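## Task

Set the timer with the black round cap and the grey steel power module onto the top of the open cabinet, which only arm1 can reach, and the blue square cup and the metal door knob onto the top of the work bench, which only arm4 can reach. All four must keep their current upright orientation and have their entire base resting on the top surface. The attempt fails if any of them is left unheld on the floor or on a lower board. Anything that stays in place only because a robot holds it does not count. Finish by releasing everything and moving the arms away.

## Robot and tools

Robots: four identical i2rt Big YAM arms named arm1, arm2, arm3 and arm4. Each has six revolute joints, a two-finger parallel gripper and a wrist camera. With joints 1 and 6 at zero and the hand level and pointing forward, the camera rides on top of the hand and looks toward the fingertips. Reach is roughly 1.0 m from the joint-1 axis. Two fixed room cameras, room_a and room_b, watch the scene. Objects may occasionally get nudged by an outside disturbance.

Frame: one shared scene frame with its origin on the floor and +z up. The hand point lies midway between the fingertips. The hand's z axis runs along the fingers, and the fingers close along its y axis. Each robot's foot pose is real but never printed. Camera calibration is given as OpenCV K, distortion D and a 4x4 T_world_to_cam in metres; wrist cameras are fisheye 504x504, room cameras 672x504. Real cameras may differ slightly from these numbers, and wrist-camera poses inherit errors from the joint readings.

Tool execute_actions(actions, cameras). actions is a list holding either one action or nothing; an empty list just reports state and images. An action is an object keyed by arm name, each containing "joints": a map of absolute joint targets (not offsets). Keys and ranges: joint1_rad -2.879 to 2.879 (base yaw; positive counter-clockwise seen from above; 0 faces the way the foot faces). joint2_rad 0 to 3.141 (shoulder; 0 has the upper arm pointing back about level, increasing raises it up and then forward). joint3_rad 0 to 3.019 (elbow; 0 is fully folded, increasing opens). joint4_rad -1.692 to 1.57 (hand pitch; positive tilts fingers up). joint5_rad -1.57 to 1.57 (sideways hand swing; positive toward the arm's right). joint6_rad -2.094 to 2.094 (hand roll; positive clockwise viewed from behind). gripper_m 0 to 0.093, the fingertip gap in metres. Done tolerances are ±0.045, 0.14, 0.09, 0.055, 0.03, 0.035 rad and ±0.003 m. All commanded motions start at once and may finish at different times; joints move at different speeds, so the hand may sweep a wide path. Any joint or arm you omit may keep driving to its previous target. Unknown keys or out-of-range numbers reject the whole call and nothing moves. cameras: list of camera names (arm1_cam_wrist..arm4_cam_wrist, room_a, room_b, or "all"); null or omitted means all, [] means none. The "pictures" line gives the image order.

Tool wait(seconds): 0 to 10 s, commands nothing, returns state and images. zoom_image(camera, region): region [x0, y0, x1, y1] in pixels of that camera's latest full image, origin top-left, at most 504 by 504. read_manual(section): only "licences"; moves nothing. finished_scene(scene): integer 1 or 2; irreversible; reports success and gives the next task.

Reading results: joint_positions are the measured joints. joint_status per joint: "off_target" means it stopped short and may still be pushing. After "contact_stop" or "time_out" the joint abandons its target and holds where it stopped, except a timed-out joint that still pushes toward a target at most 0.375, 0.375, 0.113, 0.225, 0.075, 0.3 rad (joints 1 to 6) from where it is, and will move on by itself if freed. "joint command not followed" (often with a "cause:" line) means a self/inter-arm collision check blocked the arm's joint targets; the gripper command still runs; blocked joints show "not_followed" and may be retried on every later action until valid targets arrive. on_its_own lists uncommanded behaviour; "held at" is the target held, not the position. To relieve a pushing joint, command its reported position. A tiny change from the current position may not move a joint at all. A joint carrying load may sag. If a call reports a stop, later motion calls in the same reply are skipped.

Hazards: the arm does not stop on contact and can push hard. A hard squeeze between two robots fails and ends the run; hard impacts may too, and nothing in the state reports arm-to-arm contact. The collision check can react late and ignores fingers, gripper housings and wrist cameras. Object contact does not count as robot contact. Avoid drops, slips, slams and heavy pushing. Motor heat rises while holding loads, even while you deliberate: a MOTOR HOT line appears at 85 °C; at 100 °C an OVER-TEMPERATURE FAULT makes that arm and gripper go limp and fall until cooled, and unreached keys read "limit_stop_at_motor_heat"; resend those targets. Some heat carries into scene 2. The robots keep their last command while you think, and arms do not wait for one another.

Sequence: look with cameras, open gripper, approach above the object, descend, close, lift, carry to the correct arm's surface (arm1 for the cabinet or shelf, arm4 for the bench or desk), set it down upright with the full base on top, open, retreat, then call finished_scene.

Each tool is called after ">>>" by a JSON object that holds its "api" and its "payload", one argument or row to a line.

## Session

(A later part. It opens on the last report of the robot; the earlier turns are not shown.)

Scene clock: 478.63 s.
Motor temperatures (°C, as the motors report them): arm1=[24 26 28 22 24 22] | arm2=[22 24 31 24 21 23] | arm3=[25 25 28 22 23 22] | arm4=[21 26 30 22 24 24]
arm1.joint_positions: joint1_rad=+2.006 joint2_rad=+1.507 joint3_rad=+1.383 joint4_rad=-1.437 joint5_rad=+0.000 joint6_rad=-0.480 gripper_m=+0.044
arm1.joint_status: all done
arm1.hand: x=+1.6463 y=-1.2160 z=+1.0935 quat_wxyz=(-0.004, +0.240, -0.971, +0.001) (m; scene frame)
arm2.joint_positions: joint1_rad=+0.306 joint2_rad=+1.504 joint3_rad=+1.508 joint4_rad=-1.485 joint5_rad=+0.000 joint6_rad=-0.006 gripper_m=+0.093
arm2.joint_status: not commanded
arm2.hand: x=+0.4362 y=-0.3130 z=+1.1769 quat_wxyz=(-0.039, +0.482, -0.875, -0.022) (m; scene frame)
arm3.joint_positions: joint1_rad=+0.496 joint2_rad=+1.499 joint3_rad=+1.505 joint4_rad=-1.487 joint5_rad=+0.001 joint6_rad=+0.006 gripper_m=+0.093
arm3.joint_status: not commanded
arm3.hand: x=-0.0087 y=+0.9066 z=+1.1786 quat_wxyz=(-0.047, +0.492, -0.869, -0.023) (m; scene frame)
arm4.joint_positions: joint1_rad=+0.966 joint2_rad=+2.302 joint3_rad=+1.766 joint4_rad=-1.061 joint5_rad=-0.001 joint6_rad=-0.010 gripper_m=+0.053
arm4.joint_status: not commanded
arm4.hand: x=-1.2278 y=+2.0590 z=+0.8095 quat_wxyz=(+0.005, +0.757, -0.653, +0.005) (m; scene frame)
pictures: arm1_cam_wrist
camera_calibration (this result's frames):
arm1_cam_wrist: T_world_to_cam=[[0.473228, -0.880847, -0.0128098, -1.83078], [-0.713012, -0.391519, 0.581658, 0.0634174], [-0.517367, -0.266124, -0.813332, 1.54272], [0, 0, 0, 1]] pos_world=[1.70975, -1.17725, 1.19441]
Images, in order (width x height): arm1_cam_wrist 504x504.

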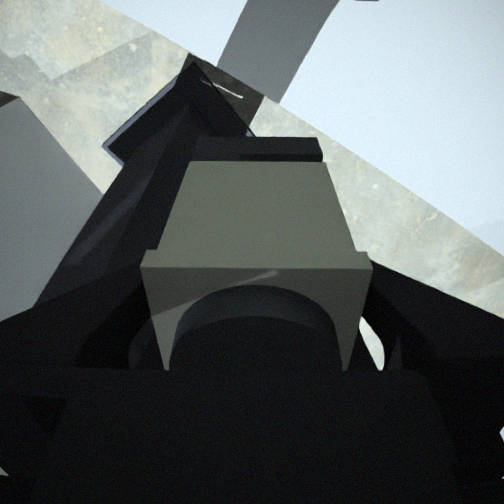

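>>> {"api": "execute_actions", "payload": {
  "actions": [
    {"arm1":{"joints":{"joint1_rad":1.9,"joint2_rad":2.10,"joint3_rad":1.84,"joint4_rad":-1.28}},"arm4":{"joints":{"gripper_m":0.093}}}
  ],
  "cameras": ["arm1_cam_wrist","arm4_cam_wrist"]
}}

>>> {"api": "execute_actions", "payload": {
  "actions": [
    {"arm1":{"joints":{"joint2_rad":2.235,"joint4_rad":-1.14}},"arm4":{"joints":{"joint2_rad":1.5,"joint3_rad":1.6,"joint4_rad":-1.4}}}
  ],
  "cameras": ["arm1_cam_wrist","arm4_cam_wrist"]
}}

Scene clock: 484.53 s.
Motor temperatures (°C, as the motors report them): arm1=[24 26 29 22 24 22] | arm2=[22 24 31 24 21 23] | arm3=[25 25 28 22 23 22] | arm4=[21 26 30 22 24 24]
arm1.joint_positions: joint1_rad=+1.895 joint2_rad=+2.117 joint3_rad=+1.788 joint4_rad=-1.286 joint5_rad=+0.000 joint6_rad=-0.480 gripper_m=+0.044
arm1.joint_status: all done
arm1.hand: x=+1.8230 y=-1.2844 z=+0.9231 quat_wxyz=(+0.022, +0.186, -0.982, -0.007) (m; scene frame)
arm2.joint_positions: joint1_rad=+0.306 joint2_rad=+1.504 joint3_rad=+1.508 joint4_rad=-1.485 joint5_rad=+0.000 joint6_rad=-0.006 gripper_m=+0.093
arm2.joint_status: not commanded
arm2.hand: x=+0.4362 y=-0.3130 z=+1.1769 quat_wxyz=(-0.039, +0.482, -0.875, -0.022) (m; scene frame)
arm3.joint_positions: joint1_rad=+0.496 joint2_rad=+1.499 joint3_rad=+1.505 joint4_rad=-1.487 joint5_rad=+0.001 joint6_rad=+0.006 gripper_m=+0.093
arm3.joint_status: not commanded
arm3.hand: x=-0.0087 y=+0.9066 z=+1.1786 quat_wxyz=(-0.047, +0.492, -0.869, -0.023) (m; scene frame)
arm4.joint_positions: joint1_rad=+0.966 joint2_rad=+2.302 joint3_rad=+1.766 joint4_rad=-1.061 joint5_rad=-0.001 joint6_rad=-0.010 gripper_m=+0.093
arm4.joint_status: all done
arm4.hand: x=-1.2278 y=+2.0590 z=+0.8095 quat_wxyz=(+0.005, +0.757, -0.653, +0.005) (m; scene frame)
pictures: arm1_cam_wrist, arm4_cam_wrist
camera_calibration (this result's frames):
arm1_cam_wrist: T_world_to_cam=[[0.371418, -0.927706, -0.0375534, -1.82854], [-0.720043, -0.313341, 0.619158, 0.340302], [-0.586163, -0.202926, -0.784368, 1.65717], [0, 0, 0, 1]] pos_world=[1.89556, -1.25344, 1.02046]
arm4_cam_wrist: T_world_to_cam=[[0.987249, 0.159134, 0.00394037, 0.878973], [0.125828, -0.795308, 0.593003, 1.3179], [0.0975006, -0.584946, -0.805191, 2.09721], [0, 0, 0, 1]] pos_world=[-1.23807, 2.13502, 0.903675]
Images, in order (width x height): arm1_cam_wrist 504x504, arm4_cam_wrist 504x504.

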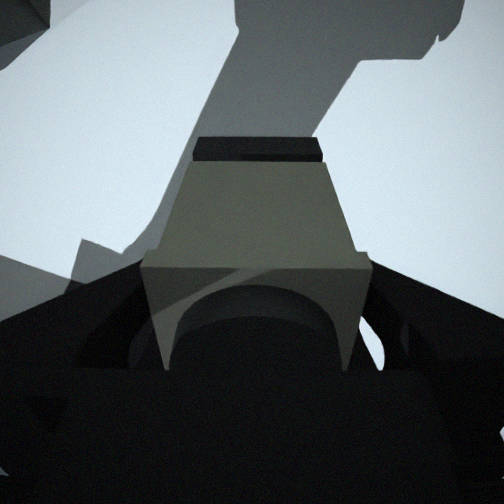

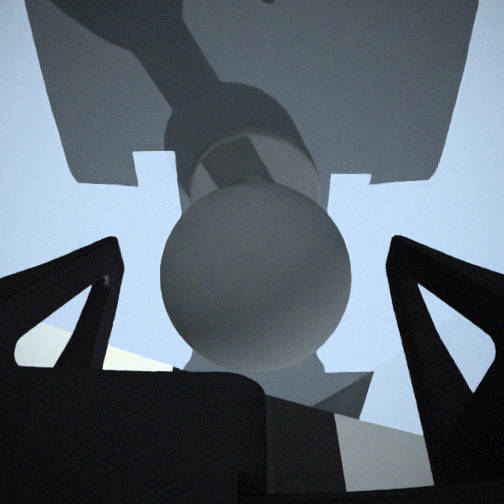

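Scene clock: 486.27 s.
Motor temperatures (°C, as the motors report them): arm1=[24 27 29 22 24 22] | arm2=[22 24 31 24 21 23] | arm3=[25 25 28 22 23 22] | arm4=[21 26 30 22 24 24]
arm1.joint_positions: joint1_rad=+1.895 joint2_rad=+2.254 joint3_rad=+1.804 joint4_rad=-1.153 joint5_rad=+0.000 joint6_rad=-0.480 gripper_m=+0.044
arm1.joint_status: all done
arm1.hand: x=+1.8448 y=-1.2867 z=+0.8429 quat_wxyz=(+0.017, +0.186, -0.982, -0.005) (m; scene frame)
arm2.joint_positions: joint1_rad=+0.306 joint2_rad=+1.504 joint3_rad=+1.508 joint4_rad=-1.485 joint5_rad=+0.000 joint6_rad=-0.006 gripper_m=+0.093
arm2.joint_status: not commanded
arm2.hand: x=+0.4362 y=-0.3130 z=+1.1769 quat_wxyz=(-0.039, +0.482, -0.875, -0.022) (m; scene frame)
arm3.joint_positions: joint1_rad=+0.496 joint2_rad=+1.499 joint3_rad=+1.505 joint4_rad=-1.487 joint5_rad=+0.001 joint6_rad=+0.006 gripper_m=+0.093
arm3.joint_status: not commanded
arm3.hand: x=-0.0087 y=+0.9066 z=+1.1786 quat_wxyz=(-0.047, +0.492, -0.869, -0.023) (m; scene frame)
arm4.joint_positions: joint1_rad=+0.966 joint2_rad=+1.505 joint3_rad=+1.586 joint4_rad=-1.389 joint5_rad=-0.001 joint6_rad=-0.010 gripper_m=+0.093
arm4.joint_status: all done
arm4.hand: x=-1.2083 y=+1.9178 z=+1.1883 quat_wxyz=(-0.090, +0.750, -0.647, -0.103) (m; scene frame)
pictures: arm1_cam_wrist, arm4_cam_wrist
camera_calibration (this result's frames):
arm1_cam_wrist: T_world_to_cam=[[0.371812, -0.927749, -0.0322075, -1.84707], [-0.727046, -0.312598, 0.6113, 0.425503], [-0.577201, -0.203872, -0.790744, 1.59418], [0, 0, 0, 1]] pos_world=[1.91628, -1.2556, 0.940986]
arm4_cam_wrist: T_world_to_cam=[[0.987512, 0.157223, 0.0100428, 0.877475], [0.144569, -0.929676, 0.338826, 1.56093], [0.0626076, -0.333143, -0.940795, 1.95378], [0, 0, 0, 1]] pos_world=[-1.2145, 1.96409, 1.30041]
Images, in order (width x height): arm1_cam_wrist 504x504, arm4_cam_wrist 504x504.

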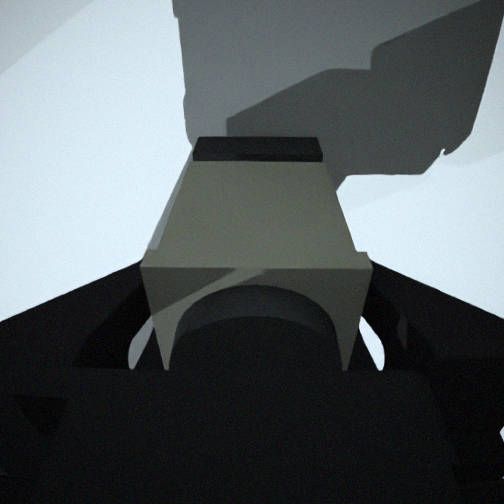

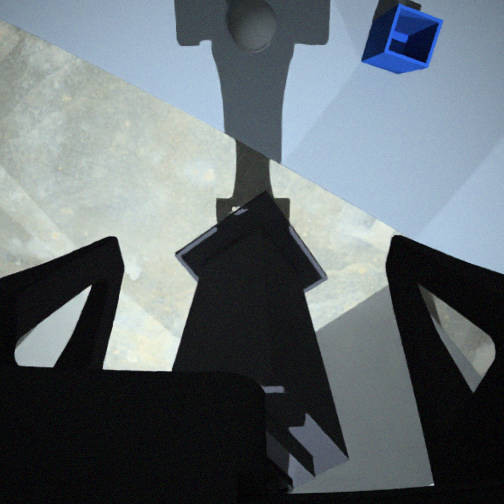

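>>> {"api": "execute_actions", "payload": {
  "actions": [
    {"arm1":{"joints":{"gripper_m":0.093}}}
  ],
  "cameras": ["arm1_cam_wrist"]
}}

>>> {"api": "execute_actions", "payload": {
  "actions": [
    {"arm1":{"joints":{"joint1_rad":2.0,"joint2_rad":1.6,"joint3_rad":1.7,"joint4_rad":-1.45}}}
  ],
  "cameras": ["arm1_cam_wrist","room_a"]
}}

Scene clock: 489.47 s.
Motor temperatures (°C, as the motors report them): arm1=[24 27 29 22 24 22] | arm2=[22 24 31 24 21 23] | arm3=[25 25 28 22 23 22] | arm4=[21 26 30 22 24 24]
arm1.joint_positions: joint1_rad=+1.895 joint2_rad=+2.249 joint3_rad=+1.804 joint4_rad=-1.153 joint5_rad=+0.000 joint6_rad=-0.480 gripper_m=+0.093
arm1.joint_status: all done
arm1.hand: x=+1.8455 y=-1.2868 z=+0.8455 quat_wxyz=(+0.015, +0.186, -0.982, -0.005) (m; scene frame)
arm2.joint_positions: joint1_rad=+0.306 joint2_rad=+1.504 joint3_rad=+1.508 joint4_rad=-1.485 joint5_rad=+0.000 joint6_rad=-0.006 gripper_m=+0.093
arm2.joint_status: not commanded
arm2.hand: x=+0.4362 y=-0.3130 z=+1.1769 quat_wxyz=(-0.039, +0.482, -0.875, -0.022) (m; scene frame)
arm3.joint_positions: joint1_rad=+0.496 joint2_rad=+1.499 joint3_rad=+1.505 joint4_rad=-1.487 joint5_rad=+0.001 joint6_rad=+0.006 gripper_m=+0.093
arm3.joint_status: not commanded
arm3.hand: x=-0.0087 y=+0.9066 z=+1.1786 quat_wxyz=(-0.047, +0.492, -0.869, -0.023) (m; scene frame)
arm4.joint_positions: joint1_rad=+0.966 joint2_rad=+1.505 joint3_rad=+1.586 joint4_rad=-1.389 joint5_rad=-0.001 joint6_rad=-0.010 gripper_m=+0.093
arm4.joint_status: not commanded
arm4.hand: x=-1.2083 y=+1.9178 z=+1.1883 quat_wxyz=(-0.090, +0.750, -0.647, -0.103) (m; scene frame)
pictures: arm1_cam_wrist
camera_calibration (this result's frames):
arm1_cam_wrist: T_world_to_cam=[[0.371941, -0.927764, -0.0302462, -1.84922], [-0.729591, -0.312328, 0.608398, 0.431858], [-0.573897, -0.204221, -0.793055, 1.59204], [0, 0, 0, 1]] pos_world=[1.91655, -1.25563, 0.943903]
Images, in order (width x height): arm1_cam_wrist 504x504.

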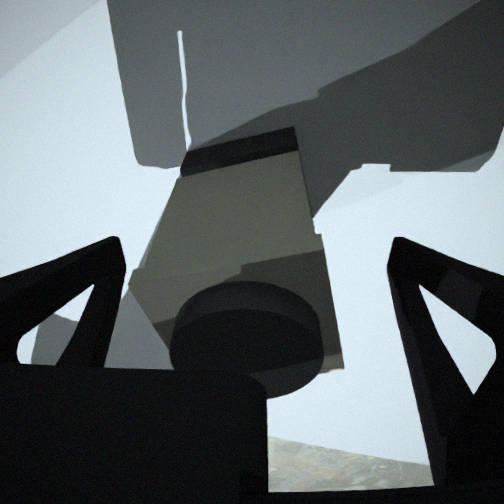

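Scene clock: 491.10 s.
Motor temperatures (°C, as the motors report them): arm1=[24 27 29 22 24 22] | arm2=[22 24 31 24 21 23] | arm3=[25 25 28 22 23 22] | arm4=[21 26 30 22 24 24]
arm1.joint_positions: joint1_rad=+1.999 joint2_rad=+1.602 joint3_rad=+1.690 joint4_rad=-1.438 joint5_rad=+0.001 joint6_rad=-0.480 gripper_m=+0.093
arm1.joint_status: all done
arm1.hand: x=+1.7356 y=-1.2196 z=+1.1740 quat_wxyz=(-0.106, +0.235, -0.966, +0.026) (m; scene frame)
arm2.joint_positions: joint1_rad=+0.306 joint2_rad=+1.504 joint3_rad=+1.508 joint4_rad=-1.485 joint5_rad=+0.000 joint6_rad=-0.006 gripper_m=+0.093
arm2.joint_status: not commanded
arm2.hand: x=+0.4362 y=-0.3130 z=+1.1769 quat_wxyz=(-0.039, +0.482, -0.875, -0.022) (m; scene frame)
arm3.joint_positions: joint1_rad=+0.496 joint2_rad=+1.499 joint3_rad=+1.505 joint4_rad=-1.487 joint5_rad=+0.001 joint6_rad=+0.006 gripper_m=+0.093
arm3.joint_status: not commanded
arm3.hand: x=-0.0087 y=+0.9066 z=+1.1786 quat_wxyz=(-0.047, +0.492, -0.869, -0.023) (m; scene frame)
arm4.joint_positions: joint1_rad=+0.966 joint2_rad=+1.505 joint3_rad=+1.586 joint4_rad=-1.389 joint5_rad=-0.001 joint6_rad=-0.010 gripper_m=+0.093
arm4.joint_status: not commanded
arm4.hand: x=-1.2083 y=+1.9178 z=+1.1883 quat_wxyz=(-0.090, +0.750, -0.647, -0.103) (m; scene frame)
pictures: arm1_cam_wrist, room_a
camera_calibration (this result's frames):
arm1_cam_wrist: T_world_to_cam=[[0.458905, -0.884313, 0.0860069, -1.97048], [-0.821724, -0.385614, 0.419609, 0.464938], [-0.3379, -0.263235, -0.903621, 1.45144], [0, 0, 0, 1]] pos_world=[1.77676, -1.18117, 1.28593]
Images, in order (width x height): arm1_cam_wrist 504x504, room_a 672x504.

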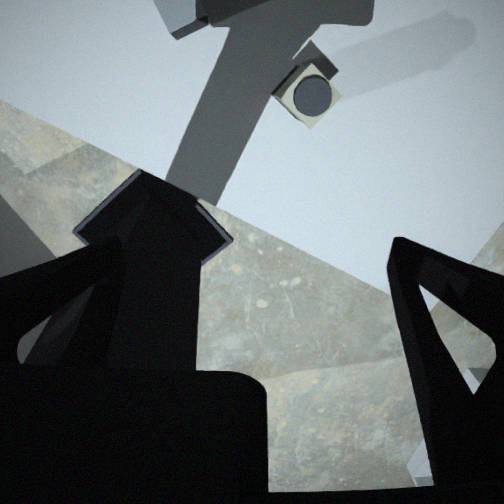

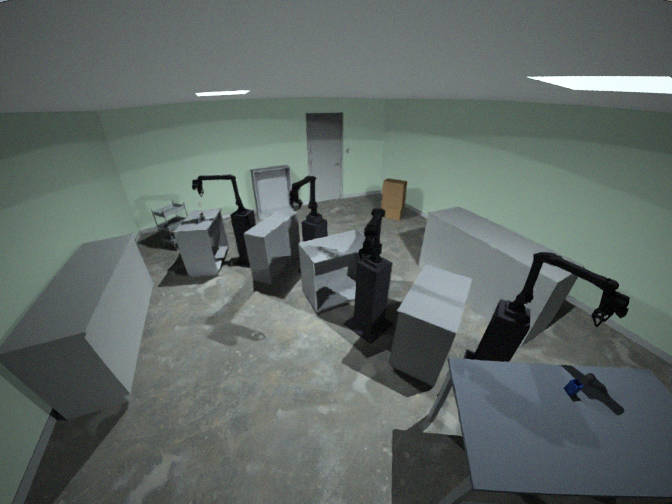

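Check the module.

>>> {"api": "execute_actions", "payload": {
  "actions": [
    {"arm1":{"joints":{"joint1_rad":2.2,"joint2_rad":1.8,"joint3_rad":1.8,"joint6_rad":0}}}
  ],
  "cameras": ["arm1_cam_wrist"]
}}

Scene clock: 493.93 s.
Motor temperatures (°C, as the motors report them): arm1=[24 27 29 22 24 22] | arm2=[22 24 31 24 21 23] | arm3=[25 25 28 22 23 22] | arm4=[21 26 30 22 24 24]
arm1.joint_positions: joint1_rad=+2.197 joint2_rad=+1.808 joint3_rad=+1.767 joint4_rad=-1.441 joint5_rad=+0.001 joint6_rad=-0.007 gripper_m=+0.093
arm1.joint_status: all done
arm1.hand: x=+1.7689 y=-1.1054 z=+1.0955 quat_wxyz=(-0.043, +0.102, -0.994, -0.004) (m; scene frame)
arm2.joint_positions: joint1_rad=+0.306 joint2_rad=+1.504 joint3_rad=+1.508 joint4_rad=-1.485 joint5_rad=+0.000 joint6_rad=-0.006 gripper_m=+0.093
arm2.joint_status: not commanded
arm2.hand: x=+0.4362 y=-0.3130 z=+1.1769 quat_wxyz=(-0.039, +0.482, -0.875, -0.022) (m; scene frame)
arm3.joint_positions: joint1_rad=+0.496 joint2_rad=+1.499 joint3_rad=+1.505 joint4_rad=-1.487 joint5_rad=+0.001 joint6_rad=+0.006 gripper_m=+0.093
arm3.joint_status: not commanded
arm3.hand: x=-0.0087 y=+0.9066 z=+1.1786 quat_wxyz=(-0.047, +0.492, -0.869, -0.023) (m; scene frame)
arm4.joint_positions: joint1_rad=+0.966 joint2_rad=+1.505 joint3_rad=+1.586 joint4_rad=-1.389 joint5_rad=-0.001 joint6_rad=-0.010 gripper_m=+0.093
arm4.joint_status: not commanded
arm4.hand: x=-1.2083 y=+1.9178 z=+1.1883 quat_wxyz=(-0.090, +0.750, -0.647, -0.103) (m; scene frame)
pictures: arm1_cam_wrist
camera_calibration (this result's frames):
arm1_cam_wrist: T_world_to_cam=[[0.210983, -0.97738, -0.0146779, -1.43211], [-0.83621, -0.188245, 0.51509, 0.70855], [-0.506201, -0.0964013, -0.857011, 1.85291], [0, 0, 0, 1]] pos_world=[1.83259, -1.08771, 1.20197]
Images, in order (width x height): arm1_cam_wrist 504x504.

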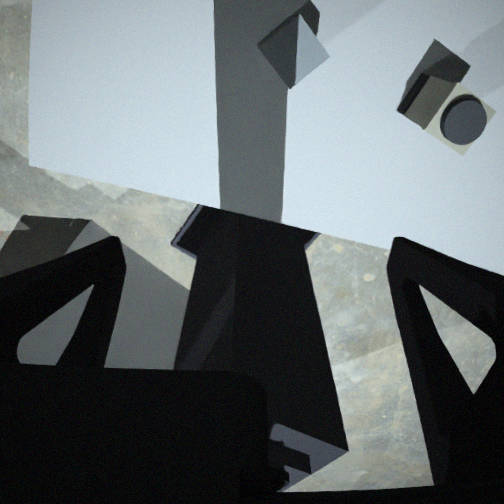

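Looks standing (square top).

>>> {"api": "finished_scene", "payload": {
  "scene": 1
}}

The scene is finished: the task was done.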